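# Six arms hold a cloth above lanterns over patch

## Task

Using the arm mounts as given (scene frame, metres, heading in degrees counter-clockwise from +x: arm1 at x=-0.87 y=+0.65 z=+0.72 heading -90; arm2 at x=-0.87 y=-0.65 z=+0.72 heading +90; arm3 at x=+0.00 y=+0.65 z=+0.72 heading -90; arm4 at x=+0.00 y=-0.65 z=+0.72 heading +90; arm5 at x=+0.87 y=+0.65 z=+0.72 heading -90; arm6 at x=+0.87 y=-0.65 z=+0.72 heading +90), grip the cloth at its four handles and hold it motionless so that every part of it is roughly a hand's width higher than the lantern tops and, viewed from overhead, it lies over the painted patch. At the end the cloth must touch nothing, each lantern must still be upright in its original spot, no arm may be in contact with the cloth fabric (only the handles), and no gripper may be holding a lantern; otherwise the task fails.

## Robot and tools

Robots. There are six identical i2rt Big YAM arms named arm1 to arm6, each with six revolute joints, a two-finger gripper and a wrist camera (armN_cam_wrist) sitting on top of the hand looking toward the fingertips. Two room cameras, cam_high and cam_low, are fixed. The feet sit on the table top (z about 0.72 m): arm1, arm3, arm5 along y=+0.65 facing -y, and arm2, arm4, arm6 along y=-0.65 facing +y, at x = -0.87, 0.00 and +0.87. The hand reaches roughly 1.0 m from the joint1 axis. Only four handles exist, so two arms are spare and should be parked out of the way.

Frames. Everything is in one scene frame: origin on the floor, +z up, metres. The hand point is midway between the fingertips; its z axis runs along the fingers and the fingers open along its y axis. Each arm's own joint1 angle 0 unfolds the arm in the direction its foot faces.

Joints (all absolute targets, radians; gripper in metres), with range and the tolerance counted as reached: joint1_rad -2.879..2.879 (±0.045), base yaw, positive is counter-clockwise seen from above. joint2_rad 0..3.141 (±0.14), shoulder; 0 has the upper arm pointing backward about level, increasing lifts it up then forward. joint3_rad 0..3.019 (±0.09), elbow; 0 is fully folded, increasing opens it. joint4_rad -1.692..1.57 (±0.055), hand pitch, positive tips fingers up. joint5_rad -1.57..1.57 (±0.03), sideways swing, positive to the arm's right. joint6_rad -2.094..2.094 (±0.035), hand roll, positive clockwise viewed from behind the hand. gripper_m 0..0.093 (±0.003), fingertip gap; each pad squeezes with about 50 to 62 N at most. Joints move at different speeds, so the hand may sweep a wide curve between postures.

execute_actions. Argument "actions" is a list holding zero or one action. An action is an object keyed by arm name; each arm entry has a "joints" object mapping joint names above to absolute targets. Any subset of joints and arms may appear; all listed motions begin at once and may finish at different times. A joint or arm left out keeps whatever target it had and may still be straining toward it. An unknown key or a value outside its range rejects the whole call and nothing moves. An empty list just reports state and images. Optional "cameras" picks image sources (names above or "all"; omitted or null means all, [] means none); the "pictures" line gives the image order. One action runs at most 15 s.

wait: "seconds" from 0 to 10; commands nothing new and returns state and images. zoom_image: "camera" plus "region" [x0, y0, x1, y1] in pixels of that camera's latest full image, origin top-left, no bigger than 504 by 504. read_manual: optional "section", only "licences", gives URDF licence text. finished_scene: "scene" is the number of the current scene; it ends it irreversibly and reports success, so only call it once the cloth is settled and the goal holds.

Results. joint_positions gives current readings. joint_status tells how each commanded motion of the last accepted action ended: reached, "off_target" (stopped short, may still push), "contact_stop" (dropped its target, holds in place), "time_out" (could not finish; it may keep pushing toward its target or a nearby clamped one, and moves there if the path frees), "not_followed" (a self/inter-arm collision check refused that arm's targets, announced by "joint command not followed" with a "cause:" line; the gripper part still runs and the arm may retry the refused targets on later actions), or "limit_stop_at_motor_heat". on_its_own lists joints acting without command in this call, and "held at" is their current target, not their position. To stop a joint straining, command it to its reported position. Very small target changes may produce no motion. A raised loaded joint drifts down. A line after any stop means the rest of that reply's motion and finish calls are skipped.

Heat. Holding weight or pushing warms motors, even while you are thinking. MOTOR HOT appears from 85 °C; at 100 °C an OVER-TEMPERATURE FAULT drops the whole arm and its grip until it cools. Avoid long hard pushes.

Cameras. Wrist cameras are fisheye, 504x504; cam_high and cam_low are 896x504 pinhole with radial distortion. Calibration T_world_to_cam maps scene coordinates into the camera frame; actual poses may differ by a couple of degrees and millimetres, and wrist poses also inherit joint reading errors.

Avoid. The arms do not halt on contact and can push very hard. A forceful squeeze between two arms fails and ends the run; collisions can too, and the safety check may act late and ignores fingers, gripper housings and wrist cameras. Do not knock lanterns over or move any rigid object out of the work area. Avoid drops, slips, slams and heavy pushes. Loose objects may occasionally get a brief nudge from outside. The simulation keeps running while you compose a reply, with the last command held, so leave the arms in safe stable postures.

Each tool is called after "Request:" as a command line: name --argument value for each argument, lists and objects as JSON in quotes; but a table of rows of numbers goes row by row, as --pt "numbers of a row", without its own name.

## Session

Request:
execute_actions --actions '[]'

Scene clock: 0.00 s.
arm1.joint_positions: joint1_rad=+0.013 joint2_rad=+0.424 joint3_rad=+1.451 joint4_rad=-1.544 joint5_rad=-0.008 joint6_rad=+0.013 gripper_m=+0.095
arm1.joint_status: not commanded
arm1.hand: x=-0.8623 y=+0.5287 z=+1.3165 quat_wxyz=(-0.353, -0.614, -0.611, +0.353) (m; scene frame)
arm2.joint_positions: joint1_rad=-0.010 joint2_rad=+0.451 joint3_rad=+1.449 joint4_rad=-1.544 joint5_rad=-0.010 joint6_rad=-0.015 gripper_m=+0.095
arm2.joint_status: not commanded
arm2.hand: x=-0.8707 y=-0.5228 z=+1.2769 quat_wxyz=(-0.348, +0.620, -0.612, -0.346) (m; scene frame)
arm3.joint_positions: joint1_rad=+0.017 joint2_rad=+0.424 joint3_rad=+1.448 joint4_rad=-1.522 joint5_rad=+0.005 joint6_rad=+0.007 gripper_m=+0.095
arm3.joint_status: not commanded
arm3.hand: x=-0.0001 y=+0.5312 z=+1.3128 quat_wxyz=(-0.360, -0.611, -0.604, +0.363) (m; scene frame)
arm4.joint_positions: joint1_rad=-0.001 joint2_rad=+0.422 joint3_rad=+1.478 joint4_rad=-1.532 joint5_rad=+0.009 joint6_rad=+0.003 gripper_m=+0.094
arm4.joint_status: not commanded
arm4.hand: x=+0.0027 y=-0.5388 z=+1.3286 quat_wxyz=(-0.371, +0.599, -0.609, -0.364) (m; scene frame)
arm5.joint_positions: joint1_rad=-0.011 joint2_rad=+0.447 joint3_rad=+1.465 joint4_rad=-1.548 joint5_rad=-0.015 joint6_rad=+0.005 gripper_m=+0.095
arm5.joint_status: not commanded
arm5.hand: x=+0.8604 y=+0.5211 z=+1.2772 quat_wxyz=(-0.346, -0.633, -0.598, +0.350) (m; scene frame)
arm6.joint_positions: joint1_rad=-0.014 joint2_rad=+0.440 joint3_rad=+1.454 joint4_rad=-1.553 joint5_rad=-0.013 joint6_rad=-0.002 gripper_m=+0.094
arm6.joint_status: not commanded
arm6.hand: x=+0.8707 y=-0.5295 z=+1.3648 quat_wxyz=(-0.350, +0.611, -0.619, -0.349) (m; scene frame)
pictures: arm1_cam_wrist, arm2_cam_wrist, arm3_cam_wrist, arm4_cam_wrist, arm5_cam_wrist, arm6_cam_wrist, cam_high, cam_low
Images, in order (width x height): arm1_cam_wrist 504x504, arm2_cam_wrist 504x504, arm3_cam_wrist 504x504, arm4_cam_wrist 504x504, arm5_cam_wrist 504x504, arm6_cam_wrist 504x504, cam_high 896x504, cam_low 896x504.

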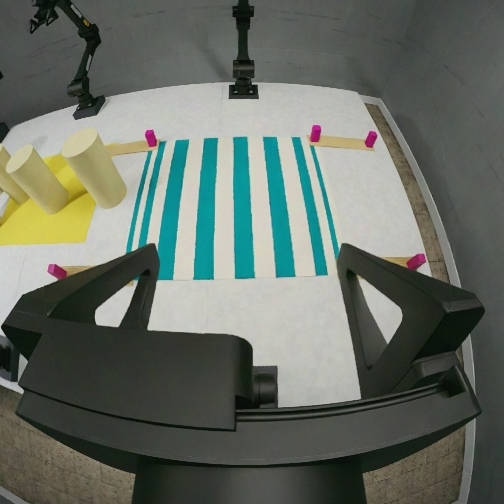

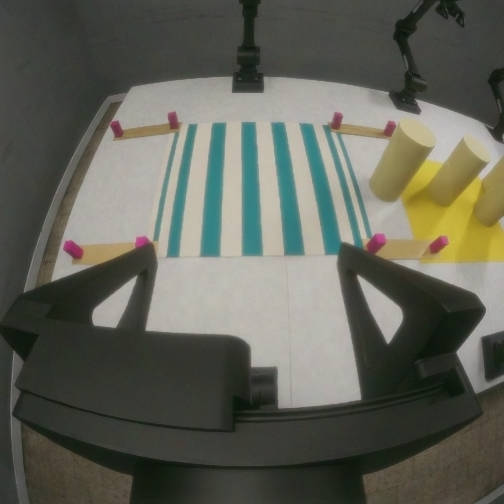

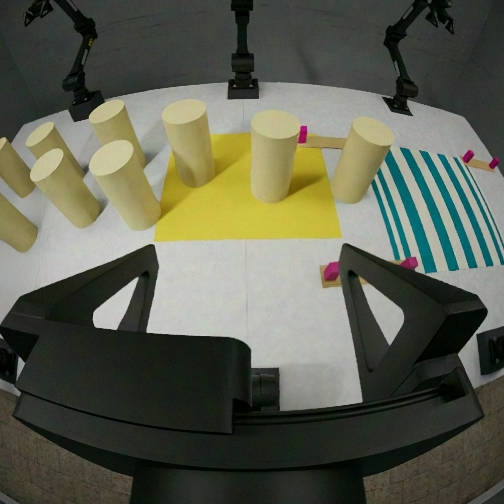

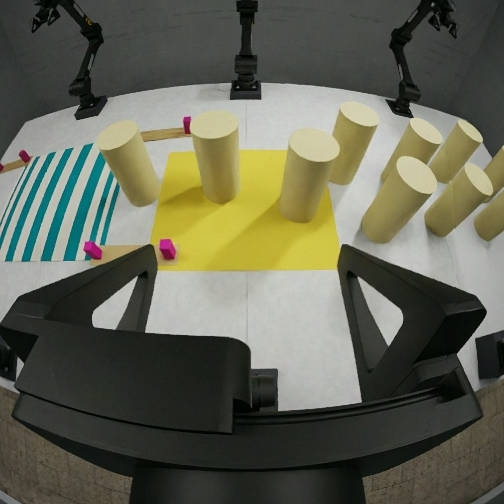

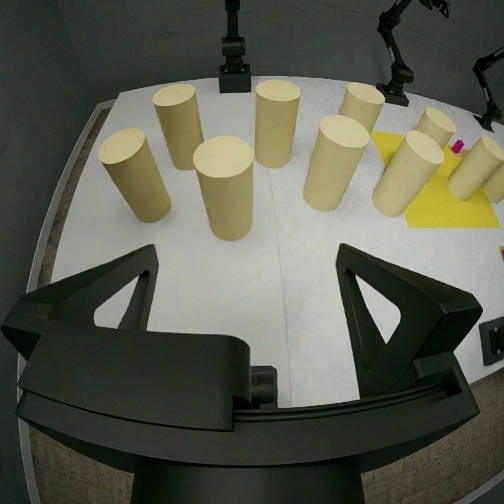

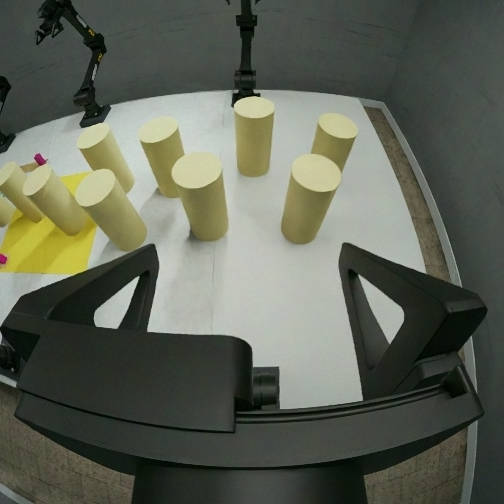

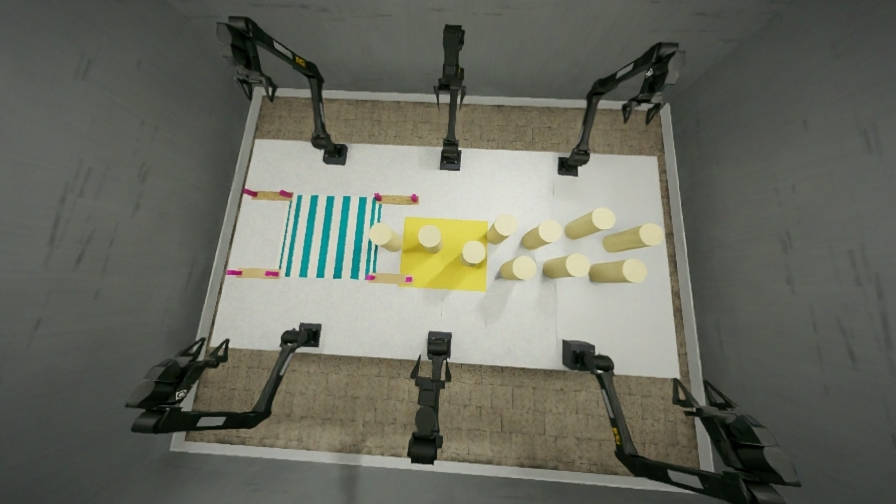

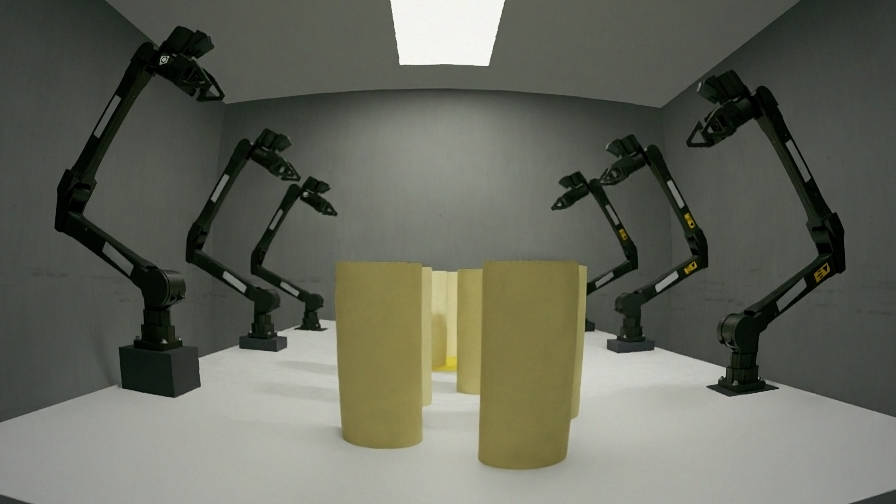

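Request:
zoom_image --camera "cam_high" --region '[200, 140, 520, 320]'

Region (200, 140, 520, 320) of cam_high's 896x504 image, scaled by 1.575, with more detail than that image has; it fills the top 284 rows of this view, and the rest is white.

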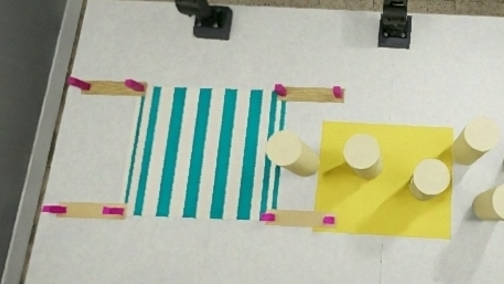

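Request:
execute_actions --actions '[{"arm1":{"joints":{"joint1_rad":-1.092,"joint5_rad":-0.388,"joint6_rad":-1.075}},"arm2":{"joints":{"joint1_rad":1.08,"joint5_rad":0.456,"joint6_rad":1.025}},"arm3":{"joints":{"joint1_rad":-1.062,"joint5_rad":-0.381,"joint6_rad":-1.045}},"arm4":{"joints":{"joint1_rad":1.022,"joint5_rad":0.437,"joint6_rad":0.952}}}]' --cameras '[]'

Request:
execute_actions --actions '[{"arm1":{"joints":{"joint2_rad":2.035,"joint3_rad":1.765,"joint4_rad":-1.074}},"arm2":{"joints":{"joint2_rad":2.0,"joint3_rad":1.79,"joint4_rad":-1.068}},"arm3":{"joints":{"joint2_rad":1.845,"joint3_rad":1.50,"joint4_rad":-0.97}},"arm4":{"joints":{"joint2_rad":1.945,"joint3_rad":1.59,"joint4_rad":-0.906}}}]' --cameras '["arm1_cam_wrist","arm2_cam_wrist","arm3_cam_wrist","arm4_cam_wrist"]'

Scene clock: 33.57 s.
arm1.joint_positions: joint1_rad=-1.083 joint2_rad=+0.424 joint3_rad=+1.451 joint4_rad=-1.544 joint5_rad=-0.385 joint6_rad=-1.067 gripper_m=+0.095
arm1.joint_status: all done
arm1.hand: x=-0.9271 y=+0.5399 z=+1.3237 quat_wxyz=(-0.006, -0.540, -0.661, +0.521) (m; scene frame)
arm2.joint_positions: joint1_rad=+1.073 joint2_rad=+0.451 joint3_rad=+1.449 joint4_rad=-1.544 joint5_rad=+0.452 joint6_rad=+1.011 gripper_m=+0.095
arm2.joint_status: all done
arm2.hand: x=-0.9340 y=-0.5304 z=+1.2858 quat_wxyz=(-0.067, +0.545, -0.660, -0.512) (m; scene frame)
arm3.joint_positions: joint1_rad=-1.055 joint2_rad=+0.424 joint3_rad=+1.448 joint4_rad=-1.522 joint5_rad=-0.378 joint6_rad=-1.031 gripper_m=+0.095
arm3.joint_status: all done
arm3.hand: x=-0.0640 y=+0.5434 z=+1.3188 quat_wxyz=(-0.022, -0.543, -0.653, +0.528) (m; scene frame)
arm4.joint_positions: joint1_rad=+1.015 joint2_rad=+0.422 joint3_rad=+1.478 joint4_rad=-1.532 joint5_rad=+0.433 joint6_rad=+0.939 gripper_m=+0.094
arm4.joint_status: all done
arm4.hand: x=-0.0431 y=-0.5366 z=+1.3358 quat_wxyz=(-0.085, +0.534, -0.651, -0.533) (m; scene frame)
arm5.joint_positions: joint1_rad=-0.011 joint2_rad=+0.447 joint3_rad=+1.465 joint4_rad=-1.548 joint5_rad=-0.015 joint6_rad=+0.005 gripper_m=+0.095
arm5.joint_status: not commanded
arm5.hand: x=+0.8604 y=+0.5211 z=+1.2772 quat_wxyz=(-0.346, -0.633, -0.598, +0.350) (m; scene frame)
arm6.joint_positions: joint1_rad=-0.014 joint2_rad=+0.440 joint3_rad=+1.454 joint4_rad=-1.553 joint5_rad=-0.013 joint6_rad=-0.002 gripper_m=+0.094
arm6.joint_status: not commanded
arm6.hand: x=+0.8707 y=-0.5295 z=+1.3648 quat_wxyz=(-0.350, +0.611, -0.619, -0.349) (m; scene frame)
pictures: none
No camera images: the call's "cameras" was empty. Leave "cameras" out to get every camera's image.

Scene clock: 35.50 s.
arm1.joint_positions: joint1_rad=-1.083 joint2_rad=+2.039 joint3_rad=+1.746 joint4_rad=-1.075 joint5_rad=-0.387 joint6_rad=-1.068 gripper_m=+0.095
arm1.joint_status: all done
arm1.hand: x=-1.4329 y=+0.2897 z=+0.8668 quat_wxyz=(-0.146, -0.688, -0.695, +0.152) (m; scene frame)
arm2.joint_positions: joint1_rad=+1.073 joint2_rad=+2.007 joint3_rad=+1.768 joint4_rad=-1.070 joint5_rad=+0.455 joint6_rad=+1.012 gripper_m=+0.095
arm2.joint_status: all done
arm2.hand: x=-1.4273 y=-0.2640 z=+0.8607 quat_wxyz=(-0.184, +0.685, -0.682, -0.180) (m; scene frame)
arm3.joint_positions: joint1_rad=-1.055 joint2_rad=+1.845 joint3_rad=+1.486 joint4_rad=-0.983 joint5_rad=-0.380 joint6_rad=-1.033 gripper_m=+0.095
arm3.joint_status: all done
arm3.hand: x=-0.4981 y=+0.3091 z=+0.8726 quat_wxyz=(-0.150, -0.689, -0.691, +0.159) (m; scene frame)
arm4.joint_positions: joint1_rad=+1.015 joint2_rad=+1.928 joint3_rad=+1.577 joint4_rad=-0.913 joint5_rad=+0.436 joint6_rad=+0.941 gripper_m=+0.094
arm4.joint_status: all done
arm4.hand: x=-0.5078 y=-0.2440 z=+0.8721 quat_wxyz=(-0.181, +0.683, -0.683, -0.186) (m; scene frame)
arm5.joint_positions: joint1_rad=-0.011 joint2_rad=+0.447 joint3_rad=+1.465 joint4_rad=-1.548 joint5_rad=-0.015 joint6_rad=+0.005 gripper_m=+0.095
arm5.joint_status: not commanded
arm5.hand: x=+0.8604 y=+0.5211 z=+1.2772 quat_wxyz=(-0.346, -0.633, -0.598, +0.350) (m; scene frame)
arm6.joint_positions: joint1_rad=-0.014 joint2_rad=+0.440 joint3_rad=+1.454 joint4_rad=-1.553 joint5_rad=-0.013 joint6_rad=-0.002 gripper_m=+0.094
arm6.joint_status: not commanded
arm6.hand: x=+0.8707 y=-0.5295 z=+1.3648 quat_wxyz=(-0.350, +0.611, -0.619, -0.349) (m; scene frame)
pictures: arm1_cam_wrist, arm2_cam_wrist, arm3_cam_wrist, arm4_cam_wrist
camera_calibration (this result's frames):
arm1_cam_wrist: T_world_to_cam=[[-0.99998, -0.00403162, 0.00495817, -1.43317], [-0.00294029, 0.979141, 0.203158, -0.460036], [-0.00567381, 0.20314, -0.979133, 0.910497], [0, 0, 0, 1]] pos_world=[-1.42932, 0.259704, 0.992064]
arm2_cam_wrist: T_world_to_cam=[[0.99988, -0.00681727, 0.013907, 1.4152], [-0.00843821, -0.992732, 0.120046, -0.375112], [0.0129876, -0.120149, -0.992671, 0.9669], [0, 0, 0, 1]] pos_world=[-1.43076, -0.246566, 0.985163]
arm3_cam_wrist: T_world_to_cam=[[-0.999967, 0.00526682, -0.00626377, -0.492768], [0.00400008, 0.982284, 0.187357, -0.455091], [0.00713958, 0.187325, -0.982272, 0.929828], [0, 0, 0, 1]] pos_world=[-0.49757, 0.275443, 0.995522]
arm4_cam_wrist: T_world_to_cam=[[0.999876, 0.00234589, -0.015594, 0.523212], [0.00373521, -0.995964, 0.0896707, -0.3138], [-0.0153207, -0.0897178, -0.995849, 0.960159], [0, 0, 0, 1]] pos_world=[-0.507265, -0.227618, 0.992471]
Images, in order (width x height): arm1_cam_wrist 504x504, arm2_cam_wrist 504x504, arm3_cam_wrist 504x504, arm4_cam_wrist 504x504.

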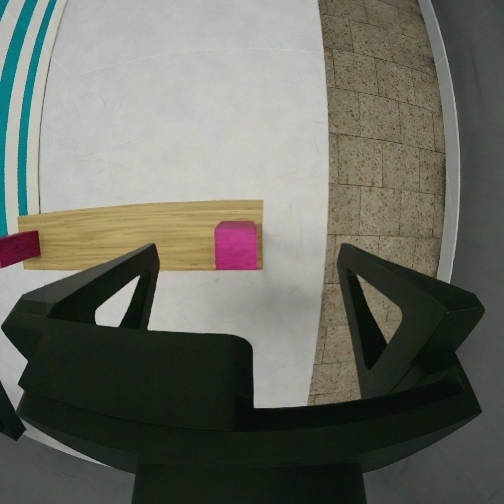

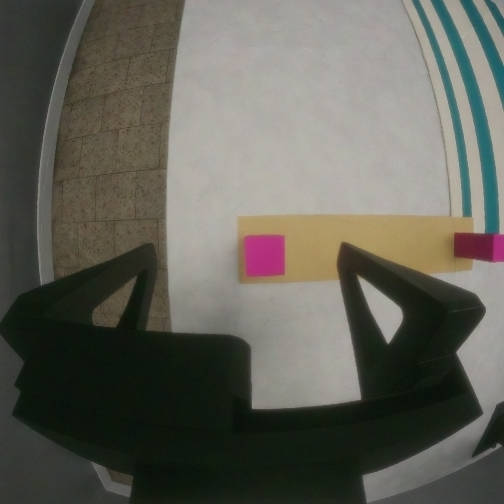

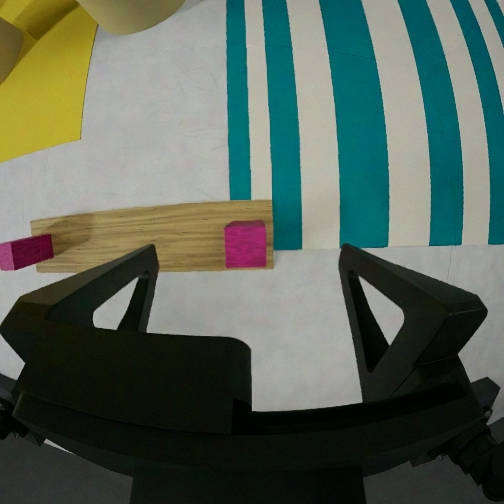

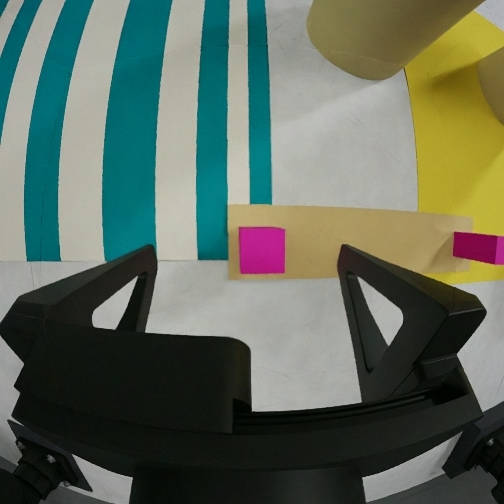

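Request:
execute_actions --actions '[{"arm1":{"joints":{"joint1_rad":-1.10,"joint2_rad":2.145,"joint3_rad":1.622,"joint4_rad":-0.86}},"arm2":{"joints":{"joint1_rad":1.058,"joint2_rad":2.118,"joint3_rad":1.617,"joint4_rad":-0.83}},"arm3":{"joints":{"joint2_rad":1.977,"joint3_rad":1.356,"joint4_rad":-0.735}},"arm4":{"joints":{"joint1_rad":0.992,"joint2_rad":2.088,"joint3_rad":1.46,"joint4_rad":-0.648}}}]' --cameras '["arm1_cam_wrist","arm2_cam_wrist","arm3_cam_wrist","arm4_cam_wrist"]'

Scene clock: 48.30 s.
arm1.joint_positions: joint1_rad=-1.092 joint2_rad=+2.154 joint3_rad=+1.614 joint4_rad=-0.873 joint5_rad=-0.388 joint6_rad=-1.070 gripper_m=+0.095
arm1.joint_status: all done
arm1.hand: x=-1.4245 y=+0.3021 z=+0.7506 quat_wxyz=(-0.152, -0.694, -0.691, +0.133) (m; scene frame)
arm2.joint_positions: joint1_rad=+1.067 joint2_rad=+2.127 joint3_rad=+1.610 joint4_rad=-0.844 joint5_rad=+0.455 joint6_rad=+1.012 gripper_m=+0.095
arm2.joint_status: all done
arm2.hand: x=-1.4118 y=-0.2676 z=+0.7301 quat_wxyz=(-0.192, +0.689, -0.682, -0.155) (m; scene frame)
arm3.joint_positions: joint1_rad=-1.055 joint2_rad=+1.992 joint3_rad=+1.351 joint4_rad=-0.749 joint5_rad=-0.382 joint6_rad=-1.038 gripper_m=+0.095
arm3.joint_status: all done
arm3.hand: x=-0.4861 y=+0.3152 z=+0.7480 quat_wxyz=(-0.158, -0.692, -0.691, +0.137) (m; scene frame)
arm4.joint_positions: joint1_rad=+1.001 joint2_rad=+2.061 joint3_rad=+1.460 joint4_rad=-0.658 joint5_rad=+0.441 joint6_rad=+0.951 gripper_m=+0.094
arm4.joint_status: all done
arm4.hand: x=-0.5015 y=-0.2370 z=+0.7594 quat_wxyz=(-0.184, +0.673, -0.691, -0.189) (m; scene frame)
arm5.joint_positions: joint1_rad=-0.011 joint2_rad=+0.447 joint3_rad=+1.465 joint4_rad=-1.548 joint5_rad=-0.015 joint6_rad=+0.005 gripper_m=+0.095
arm5.joint_status: not commanded
arm5.hand: x=+0.8604 y=+0.5211 z=+1.2772 quat_wxyz=(-0.346, -0.633, -0.598, +0.350) (m; scene frame)
arm6.joint_positions: joint1_rad=-0.014 joint2_rad=+0.440 joint3_rad=+1.454 joint4_rad=-1.553 joint5_rad=-0.013 joint6_rad=-0.002 gripper_m=+0.094
arm6.joint_status: not commanded
arm6.hand: x=+0.8707 y=-0.5295 z=+1.3648 quat_wxyz=(-0.350, +0.611, -0.619, -0.349) (m; scene frame)
pictures: arm1_cam_wrist, arm2_cam_wrist, arm3_cam_wrist, arm4_cam_wrist
camera_calibration (this result's frames):
arm1_cam_wrist: T_world_to_cam=[[-0.999425, 0.00334103, -0.033727, -1.39662], [-0.00420372, 0.975225, 0.221175, -0.462653], [0.0336303, 0.22119, -0.974651, 0.841458], [0, 0, 0, 1]] pos_world=[-1.42606, 0.269735, 0.875351]
arm2_cam_wrist: T_world_to_cam=[[0.998062, -0.0120189, 0.061058, 1.36306], [-0.0207581, -0.989275, 0.144582, -0.397302], [0.0586655, -0.145569, -0.987607, 0.890645], [0, 0, 0, 1]] pos_world=[-1.42092, -0.247008, 0.853824]
arm3_cam_wrist: T_world_to_cam=[[-0.998848, 0.000807363, -0.0479863, -0.448419], [-0.00917894, 0.978188, 0.20752, -0.45798], [0.0471072, 0.207721, -0.977053, 0.81529], [0, 0, 0, 1]] pos_world=[-0.490512, 0.278999, 0.870104]
arm4_cam_wrist: T_world_to_cam=[[0.999534, -0.0210548, -0.0220963, 0.514319], [-0.0191574, -0.99638, 0.0828252, -0.30306], [-0.0237602, -0.0823633, -0.996319, 0.846571], [0, 0, 0, 1]] pos_world=[-0.49977, -0.221408, 0.879921]
Images, in order (width x height): arm1_cam_wrist 504x504, arm2_cam_wrist 504x504, arm3_cam_wrist 504x504, arm4_cam_wrist 504x504.

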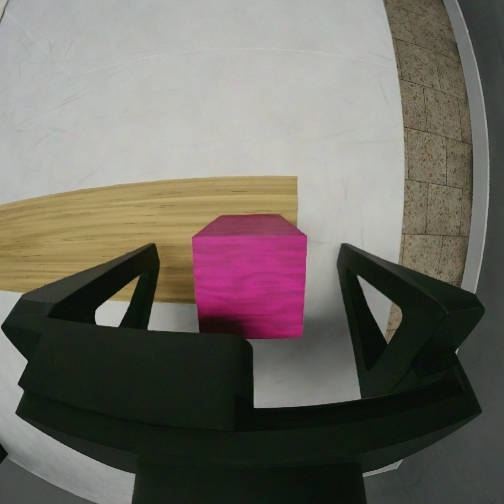

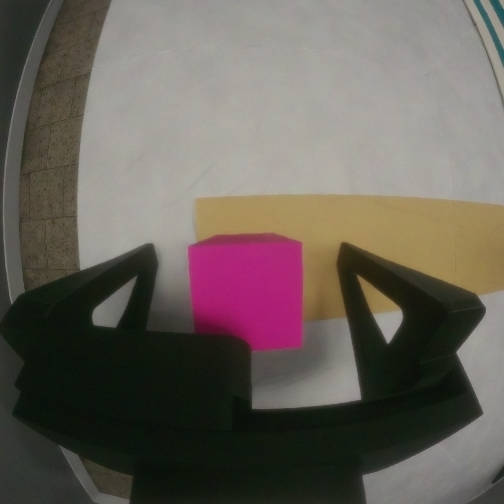

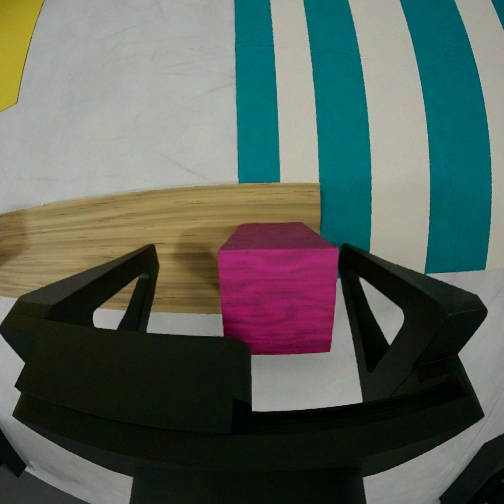

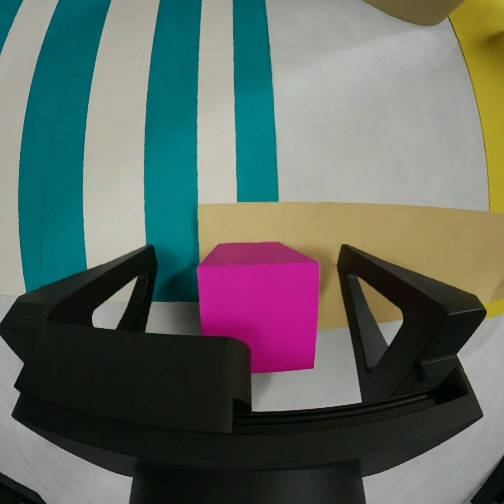

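Request:
execute_actions --actions '[{"arm1":{"joints":{"gripper_m":0.0}},"arm2":{"joints":{"gripper_m":0.0}},"arm3":{"joints":{"gripper_m":0.0}},"arm4":{"joints":{"gripper_m":0.0}}}]' --cameras '["arm1_cam_wrist","arm2_cam_wrist","arm3_cam_wrist","arm4_cam_wrist"]'

Scene clock: 51.27 s.
arm1.joint_positions: joint1_rad=-1.092 joint2_rad=+2.154 joint3_rad=+1.614 joint4_rad=-0.872 joint5_rad=-0.388 joint6_rad=-1.075 gripper_m=+0.029
arm1.joint_status: gripper_m off_target (ended at +0.029, target +0.000)
arm1.hand: x=-1.4246 y=+0.3021 z=+0.7506 quat_wxyz=(-0.152, -0.692, -0.693, +0.133) (m; scene frame)
arm2.joint_positions: joint1_rad=+1.066 joint2_rad=+2.127 joint3_rad=+1.610 joint4_rad=-0.843 joint5_rad=+0.456 joint6_rad=+1.012 gripper_m=+0.030
arm2.joint_status: gripper_m off_target (ended at +0.030, target +0.000)
arm2.hand: x=-1.4115 y=-0.2668 z=+0.7303 quat_wxyz=(-0.192, +0.688, -0.682, -0.156) (m; scene frame)
arm3.joint_positions: joint1_rad=-1.056 joint2_rad=+1.992 joint3_rad=+1.351 joint4_rad=-0.737 joint5_rad=-0.376 joint6_rad=-1.042 gripper_m=+0.029
arm3.joint_status: gripper_m off_target (ended at +0.029, target +0.000)
arm3.hand: x=-0.4892 y=+0.3150 z=+0.7481 quat_wxyz=(-0.153, -0.690, -0.693, +0.143) (m; scene frame)
arm4.joint_positions: joint1_rad=+1.001 joint2_rad=+2.061 joint3_rad=+1.460 joint4_rad=-0.656 joint5_rad=+0.439 joint6_rad=+0.953 gripper_m=+0.029
arm4.joint_status: gripper_m off_target (ended at +0.029, target +0.000)
arm4.hand: x=-0.5019 y=-0.2368 z=+0.7594 quat_wxyz=(-0.182, +0.673, -0.692, -0.190) (m; scene frame)
arm5.joint_positions: joint1_rad=-0.011 joint2_rad=+0.447 joint3_rad=+1.465 joint4_rad=-1.548 joint5_rad=-0.015 joint6_rad=+0.005 gripper_m=+0.095
arm5.joint_status: not commanded
arm5.hand: x=+0.8604 y=+0.5211 z=+1.2772 quat_wxyz=(-0.346, -0.633, -0.598, +0.350) (m; scene frame)
arm6.joint_positions: joint1_rad=-0.014 joint2_rad=+0.440 joint3_rad=+1.454 joint4_rad=-1.553 joint5_rad=-0.013 joint6_rad=-0.002 gripper_m=+0.094
arm6.joint_status: not commanded
arm6.hand: x=+0.8707 y=-0.5295 z=+1.3648 quat_wxyz=(-0.350, +0.611, -0.619, -0.349) (m; scene frame)
pictures: arm1_cam_wrist, arm2_cam_wrist, arm3_cam_wrist, arm4_cam_wrist
camera_calibration (this result's frames):
arm1_cam_wrist: T_world_to_cam=[[-0.999509, -0.00157691, -0.0312787, -1.39717], [-0.00845121, 0.975262, 0.22089, -0.468467], [0.0301566, 0.221046, -0.974797, 0.836688], [0, 0, 0, 1]] pos_world=[-1.42567, 0.269728, 0.875379]
arm2_cam_wrist: T_world_to_cam=[[0.998071, -0.0127204, 0.0607601, 1.36283], [-0.0213421, -0.98943, 0.143432, -0.396507], [0.0582934, -0.144452, -0.987793, 0.890769], [0, 0, 0, 1]] pos_world=[-1.42059, -0.246307, 0.853962]
arm3_cam_wrist: T_world_to_cam=[[-0.999458, -0.00186073, -0.0328745, -0.462216], [-0.00863738, 0.978255, 0.207225, -0.457299], [0.0317741, 0.207397, -0.977741, 0.808743], [0, 0, 0, 1]] pos_world=[-0.491612, 0.278764, 0.87031]
arm4_cam_wrist: T_world_to_cam=[[0.999403, -0.0227245, -0.0260251, 0.517272], [-0.0204741, -0.996281, 0.083694, -0.304217], [-0.0278302, -0.0831112, -0.996152, 0.844201], [0, 0, 0, 1]] pos_world=[-0.499698, -0.221168, 0.879875]
Images, in order (width x height): arm1_cam_wrist 504x504, arm2_cam_wrist 504x504, arm3_cam_wrist 504x504, arm4_cam_wrist 504x504.

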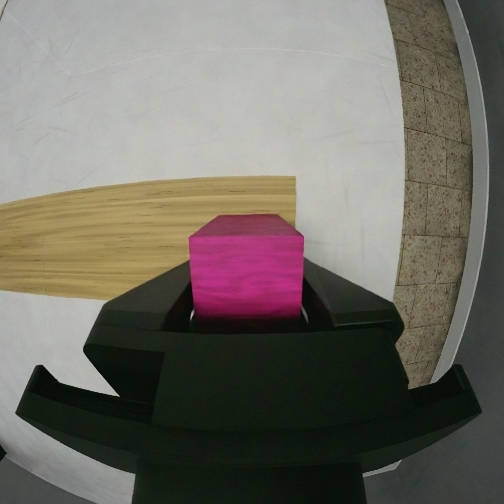

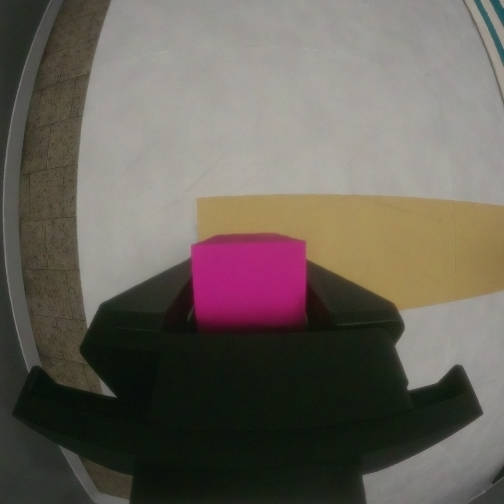

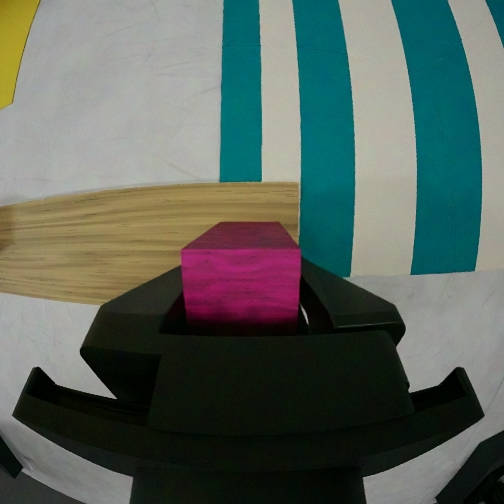

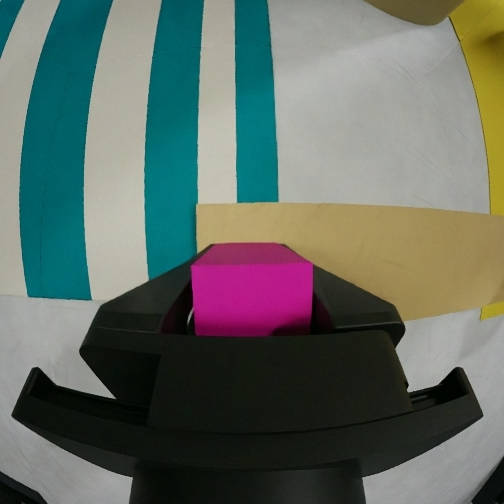

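Request:
execute_actions --actions '[{"arm1":{"joints":{"joint1_rad":-1.028,"joint2_rad":1.955,"joint3_rad":1.56,"joint4_rad":-0.95,"joint5_rad":-0.353,"joint6_rad":-1.005}},"arm2":{"joints":{"joint1_rad":1.05,"joint2_rad":1.86,"joint3_rad":1.45,"joint4_rad":-0.903,"joint5_rad":0.432,"joint6_rad":1.0}},"arm3":{"joints":{"joint1_rad":-1.012,"joint2_rad":1.79,"joint3_rad":1.645,"joint4_rad":-1.17,"joint5_rad":-0.35,"joint6_rad":-0.985}},"arm4":{"joints":{"joint1_rad":1.04,"joint2_rad":1.825,"joint3_rad":1.65,"joint4_rad":-1.09,"joint5_rad":0.447,"joint6_rad":0.96}}}]' --cameras '["cam_high"]'

Scene clock: 72.37 s.
arm1.joint_positions: joint1_rad=-1.019 joint2_rad=+1.946 joint3_rad=+1.551 joint4_rad=-0.940 joint5_rad=-0.351 joint6_rad=-1.005 gripper_m=+0.029
arm1.joint_status: all done
arm1.hand: x=-1.3824 y=+0.2771 z=+0.8494 quat_wxyz=(-0.134, -0.688, -0.697, +0.154) (m; scene frame)
arm2.joint_positions: joint1_rad=+1.056 joint2_rad=+1.847 joint3_rad=+1.447 joint4_rad=-0.893 joint5_rad=+0.433 joint6_rad=+0.992 gripper_m=+0.030
arm2.joint_status: all done
arm2.hand: x=-1.3623 y=-0.2905 z=+0.8331 quat_wxyz=(-0.175, +0.686, -0.682, -0.182) (m; scene frame)
arm3.joint_positions: joint1_rad=-1.010 joint2_rad=+1.791 joint3_rad=+1.618 joint4_rad=-1.152 joint5_rad=-0.347 joint6_rad=-1.005 gripper_m=+0.029
arm3.joint_status: all done
arm3.hand: x=-0.4880 y=+0.2894 z=+0.9489 quat_wxyz=(-0.138, -0.685, -0.698, +0.159) (m; scene frame)
arm4.joint_positions: joint1_rad=+1.035 joint2_rad=+1.810 joint3_rad=+1.635 joint4_rad=-1.077 joint5_rad=+0.444 joint6_rad=+0.959 gripper_m=+0.029
arm4.joint_status: all done
arm4.hand: x=-0.4975 y=-0.2636 z=+0.9595 quat_wxyz=(-0.180, +0.681, -0.682, -0.196) (m; scene frame)
arm5.joint_positions: joint1_rad=-0.011 joint2_rad=+0.447 joint3_rad=+1.465 joint4_rad=-1.548 joint5_rad=-0.015 joint6_rad=+0.005 gripper_m=+0.095
arm5.joint_status: not commanded
arm5.hand: x=+0.8604 y=+0.5211 z=+1.2772 quat_wxyz=(-0.346, -0.633, -0.598, +0.350) (m; scene frame)
arm6.joint_positions: joint1_rad=-0.014 joint2_rad=+0.440 joint3_rad=+1.454 joint4_rad=-1.553 joint5_rad=-0.013 joint6_rad=-0.002 gripper_m=+0.094
arm6.joint_status: not commanded
arm6.hand: x=+0.8707 y=-0.5295 z=+1.3648 quat_wxyz=(-0.350, +0.611, -0.619, -0.349) (m; scene frame)
pictures: cam_high
Images, in order (width x height): cam_high 896x504.

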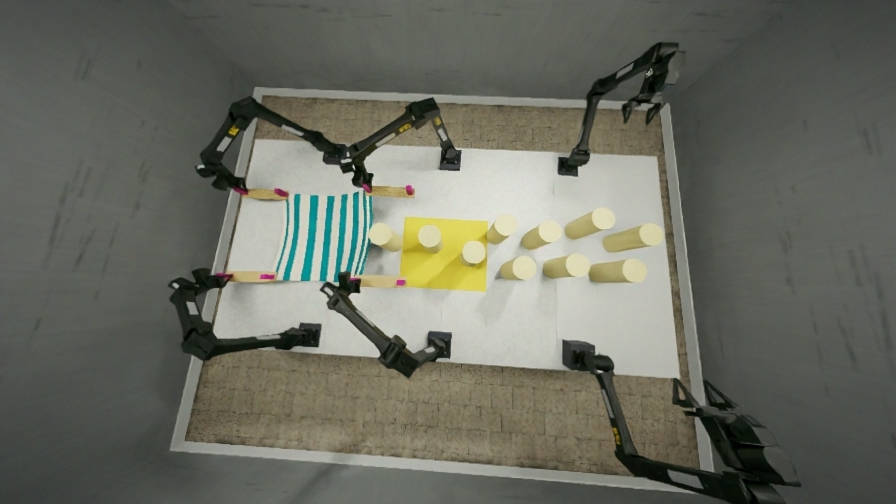

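Request:
execute_actions --actions '[{"arm1":{"joints":{"joint1_rad":-0.995,"joint2_rad":1.81,"joint3_rad":1.74,"joint4_rad":-1.25,"joint5_rad":-0.345,"joint6_rad":-0.97}},"arm2":{"joints":{"joint1_rad":1.057,"joint2_rad":1.695,"joint3_rad":1.615,"joint4_rad":-1.215,"joint5_rad":0.432,"joint6_rad":1.0}},"arm3":{"joints":{"joint1_rad":-0.98,"joint2_rad":1.775,"joint3_rad":2.135,"joint4_rad":-1.65,"joint5_rad":-0.344,"joint6_rad":-0.95}},"arm4":{"joints":{"joint1_rad":1.04,"joint2_rad":1.77,"joint3_rad":2.065,"joint4_rad":-1.55,"joint5_rad":0.448,"joint6_rad":0.965}}}]' --cameras '["cam_high","cam_low"]'

Request:
zoom_image --camera "cam_low" --region '[340, 200, 560, 310]'

Scene clock: 87.57 s.
arm1.joint_positions: joint1_rad=-0.997 joint2_rad=+1.804 joint3_rad=+1.707 joint4_rad=-1.238 joint5_rad=-0.345 joint6_rad=-0.966 gripper_m=+0.029
arm1.joint_status: all done
arm1.hand: x=-1.3554 y=+0.2763 z=+0.9840 quat_wxyz=(-0.135, -0.694, -0.691, +0.150) (m; scene frame)
arm2.joint_positions: joint1_rad=+1.056 joint2_rad=+1.678 joint3_rad=+1.578 joint4_rad=-1.201 joint5_rad=+0.431 joint6_rad=+0.992 gripper_m=+0.030
arm2.joint_status: all done
arm2.hand: x=-1.3330 y=-0.3074 z=+0.9663 quat_wxyz=(-0.175, +0.687, -0.682, -0.178) (m; scene frame)
arm3.joint_positions: joint1_rad=-0.981 joint2_rad=+1.787 joint3_rad=+2.081 joint4_rad=-1.630 joint5_rad=-0.342 joint6_rad=-0.970 gripper_m=+0.029
arm3.joint_status: all done
arm3.hand: x=-0.4650 y=+0.2844 z=+1.1248 quat_wxyz=(-0.142, -0.689, -0.695, +0.148) (m; scene frame)
arm4.joint_positions: joint1_rad=+1.035 joint2_rad=+1.771 joint3_rad=+2.027 joint4_rad=-1.537 joint5_rad=+0.444 joint6_rad=+0.965 gripper_m=+0.029
arm4.joint_status: all done
arm4.hand: x=-0.4747 y=-0.2772 z=+1.1261 quat_wxyz=(-0.183, +0.683, -0.684, -0.183) (m; scene frame)
arm5.joint_positions: joint1_rad=-0.011 joint2_rad=+0.447 joint3_rad=+1.465 joint4_rad=-1.548 joint5_rad=-0.015 joint6_rad=+0.005 gripper_m=+0.095
arm5.joint_status: not commanded
arm5.hand: x=+0.8604 y=+0.5211 z=+1.2772 quat_wxyz=(-0.346, -0.633, -0.598, +0.350) (m; scene frame)
arm6.joint_positions: joint1_rad=-0.014 joint2_rad=+0.440 joint3_rad=+1.454 joint4_rad=-1.553 joint5_rad=-0.013 joint6_rad=-0.002 gripper_m=+0.094
arm6.joint_status: not commanded
arm6.hand: x=+0.8707 y=-0.5295 z=+1.3648 quat_wxyz=(-0.350, +0.611, -0.619, -0.349) (m; scene frame)
pictures: cam_high, cam_low
Images, in order (width x height): cam_high 896x504, cam_low 896x504.

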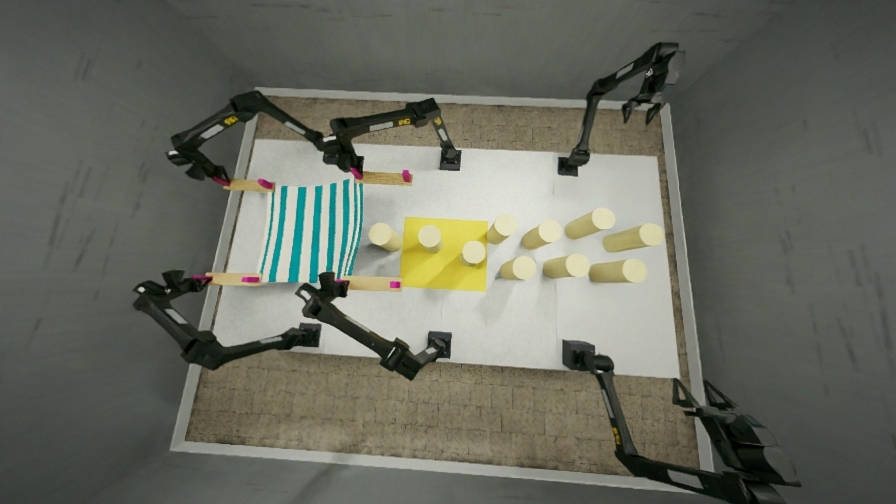

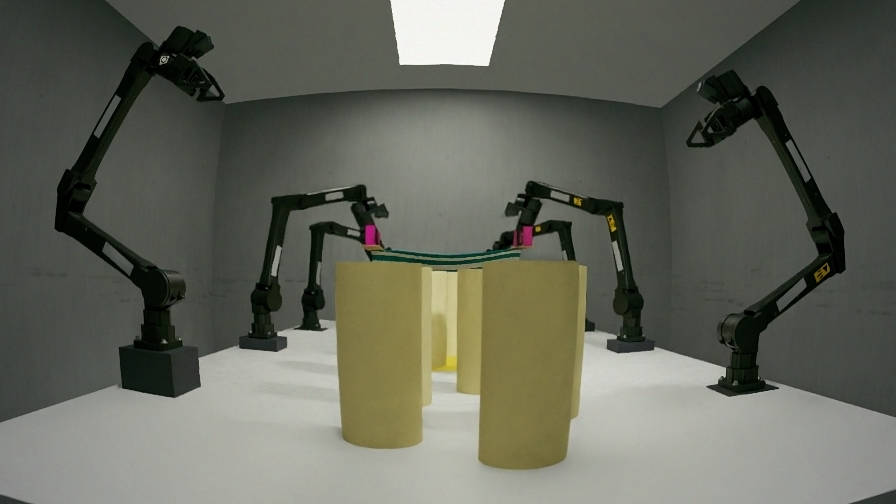

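Region (340, 200, 560, 310) of cam_low's 896x504 image, scaled by 2.291, with more detail than that image has.

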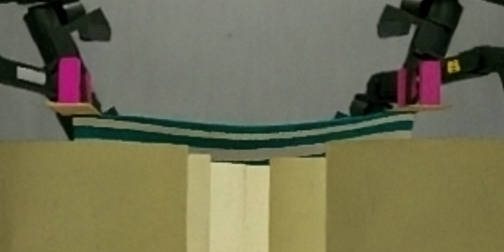

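Request:
execute_actions --actions '[{"arm1":{"joints":{"joint1_rad":-0.872,"joint2_rad":1.616,"joint3_rad":1.955,"joint4_rad":-1.60,"joint5_rad":-0.315,"joint6_rad":-0.845}},"arm2":{"joints":{"joint1_rad":0.995,"joint2_rad":1.465,"joint3_rad":1.815,"joint4_rad":-1.605,"joint5_rad":0.413,"joint6_rad":0.935}},"arm3":{"joints":{"joint1_rad":-0.725,"joint2_rad":1.46,"joint3_rad":1.78,"joint4_rad":-1.565,"joint5_rad":-0.276,"joint6_rad":-0.69}},"arm4":{"joints":{"joint1_rad":0.922,"joint2_rad":1.345,"joint3_rad":1.612,"joint4_rad":-1.495,"joint5_rad":0.411,"joint6_rad":0.83}}}]' --cameras '["cam_high","cam_low"]'

Request:
zoom_image --camera "cam_low" --region '[340, 200, 560, 310]'

Scene clock: 103.23 s.
arm1.joint_positions: joint1_rad=-0.850 joint2_rad=+1.623 joint3_rad=+1.932 joint4_rad=-1.595 joint5_rad=-0.323 joint6_rad=-0.817 gripper_m=+0.029
arm1.joint_status: all done
arm1.hand: x=-1.2412 y=+0.2557 z=+1.1593 quat_wxyz=(-0.143, -0.692, -0.691, +0.150) (m; scene frame)
arm2.joint_positions: joint1_rad=+0.984 joint2_rad=+1.465 joint3_rad=+1.795 joint4_rad=-1.593 joint5_rad=+0.415 joint6_rad=+0.911 gripper_m=+0.030
arm2.joint_status: all done
arm2.hand: x=-1.2332 y=-0.3274 z=+1.1440 quat_wxyz=(-0.177, +0.688, -0.680, -0.181) (m; scene frame)
arm3.joint_positions: joint1_rad=-0.726 joint2_rad=+1.468 joint3_rad=+1.786 joint4_rad=-1.558 joint5_rad=-0.269 joint6_rad=-0.711 gripper_m=+0.029
arm3.joint_status: all done
arm3.hand: x=-0.2993 y=+0.2592 z=+1.1643 quat_wxyz=(-0.140, -0.688, -0.695, +0.157) (m; scene frame)
arm4.joint_positions: joint1_rad=+0.910 joint2_rad=+1.342 joint3_rad=+1.612 joint4_rad=-1.487 joint5_rad=+0.409 joint6_rad=+0.854 gripper_m=+0.029
arm4.joint_status: all done
arm4.hand: x=-0.3115 y=-0.3171 z=+1.1602 quat_wxyz=(-0.183, +0.674, -0.690, -0.190) (m; scene frame)
arm5.joint_positions: joint1_rad=-0.011 joint2_rad=+0.447 joint3_rad=+1.465 joint4_rad=-1.548 joint5_rad=-0.015 joint6_rad=+0.005 gripper_m=+0.095
arm5.joint_status: not commanded
arm5.hand: x=+0.8604 y=+0.5211 z=+1.2772 quat_wxyz=(-0.346, -0.633, -0.598, +0.350) (m; scene frame)
arm6.joint_positions: joint1_rad=-0.014 joint2_rad=+0.440 joint3_rad=+1.454 joint4_rad=-1.553 joint5_rad=-0.013 joint6_rad=-0.002 gripper_m=+0.094
arm6.joint_status: not commanded
arm6.hand: x=+0.8707 y=-0.5295 z=+1.3648 quat_wxyz=(-0.350, +0.611, -0.619, -0.349) (m; scene frame)
pictures: cam_high, cam_low
Images, in order (width x height): cam_high 896x504, cam_low 896x504.

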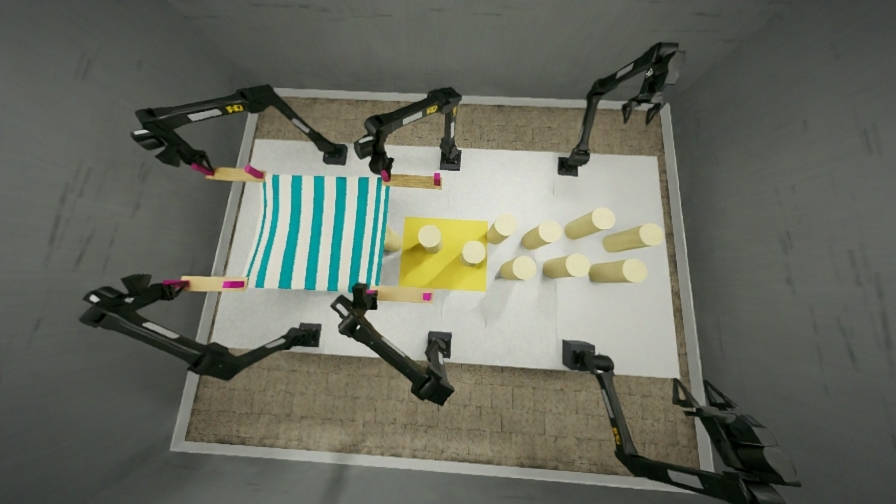

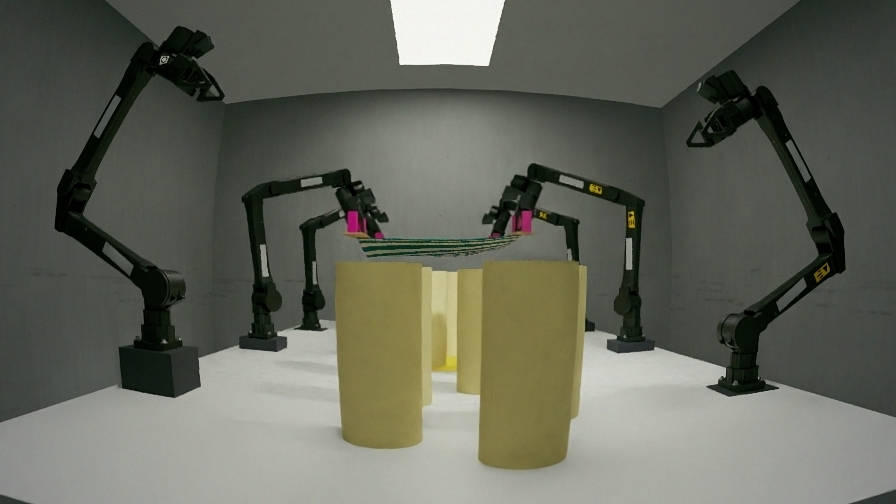

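Region (340, 200, 560, 310) of cam_low's 896x504 image, scaled by 2.291, with more detail than that image has.

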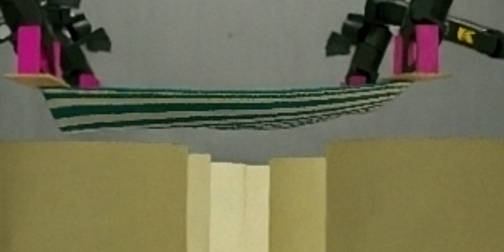

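Request:
execute_actions --actions '[{"arm1":{"joints":{"joint1_rad":-0.478,"joint2_rad":1.263,"joint3_rad":1.545,"joint4_rad":-1.48,"joint5_rad":-0.191,"joint6_rad":-0.465}},"arm2":{"joints":{"joint1_rad":0.60,"joint2_rad":1.058,"joint3_rad":1.435,"joint4_rad":-1.515,"joint5_rad":0.272,"joint6_rad":0.545}},"arm3":{"joints":{"joint1_rad":-0.235,"joint2_rad":1.20,"joint3_rad":1.522,"joint4_rad":-1.49,"joint5_rad":-0.104,"joint6_rad":-0.225}},"arm4":{"joints":{"joint1_rad":0.408,"joint2_rad":0.96,"joint3_rad":1.318,"joint4_rad":-1.432,"joint5_rad":0.20,"joint6_rad":0.34}}}]' --cameras '["cam_low"]'

Request:
zoom_image --camera "cam_low" --region '[340, 200, 560, 310]'

Scene clock: 114.30 s.
arm1.joint_positions: joint1_rad=-0.466 joint2_rad=+1.262 joint3_rad=+1.544 joint4_rad=-1.491 joint5_rad=-0.197 joint6_rad=-0.438 gripper_m=+0.029
arm1.joint_status: all done
arm1.hand: x=-1.0324 y=+0.2552 z=+1.1540 quat_wxyz=(-0.141, -0.695, -0.691, +0.140) (m; scene frame)
arm2.joint_positions: joint1_rad=+0.595 joint2_rad=+1.055 joint3_rad=+1.437 joint4_rad=-1.524 joint5_rad=+0.274 joint6_rad=+0.535 gripper_m=+0.030
arm2.joint_status: all done
arm2.hand: x=-1.0279 y=-0.3364 z=+1.1447 quat_wxyz=(-0.176, +0.686, -0.683, -0.177) (m; scene frame)
arm3.joint_positions: joint1_rad=-0.242 joint2_rad=+1.204 joint3_rad=+1.528 joint4_rad=-1.479 joint5_rad=-0.093 joint6_rad=-0.247 gripper_m=+0.029
arm3.joint_status: all done
arm3.hand: x=-0.0903 y=+0.2500 z=+1.1622 quat_wxyz=(-0.143, -0.690, -0.693, +0.156) (m; scene frame)
arm4.joint_positions: joint1_rad=+0.416 joint2_rad=+0.960 joint3_rad=+1.316 joint4_rad=-1.420 joint5_rad=+0.195 joint6_rad=+0.365 gripper_m=+0.029
arm4.joint_status: all done
arm4.hand: x=-0.1030 y=-0.3280 z=+1.1621 quat_wxyz=(-0.183, +0.680, -0.683, -0.193) (m; scene frame)
arm5.joint_positions: joint1_rad=-0.011 joint2_rad=+0.447 joint3_rad=+1.465 joint4_rad=-1.548 joint5_rad=-0.015 joint6_rad=+0.005 gripper_m=+0.095
arm5.joint_status: not commanded
arm5.hand: x=+0.8604 y=+0.5211 z=+1.2772 quat_wxyz=(-0.346, -0.633, -0.598, +0.350) (m; scene frame)
arm6.joint_positions: joint1_rad=-0.014 joint2_rad=+0.440 joint3_rad=+1.454 joint4_rad=-1.553 joint5_rad=-0.013 joint6_rad=-0.002 gripper_m=+0.094
arm6.joint_status: not commanded
arm6.hand: x=+0.8707 y=-0.5295 z=+1.3648 quat_wxyz=(-0.350, +0.611, -0.619, -0.349) (m; scene frame)
pictures: cam_low
Images, in order (width x height): cam_low 896x504.

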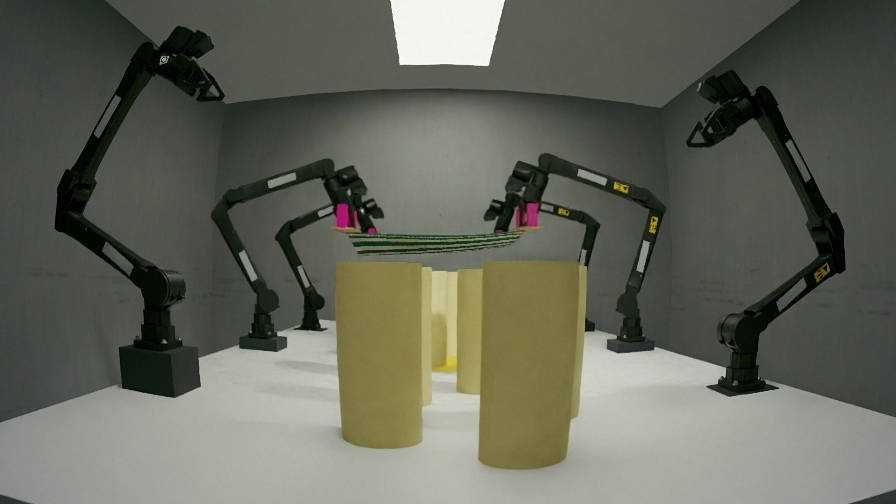

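Region (340, 200, 560, 310) of cam_low's 896x504 image, scaled by 2.291, with more detail than that image has.

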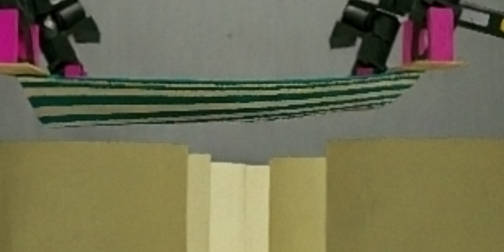

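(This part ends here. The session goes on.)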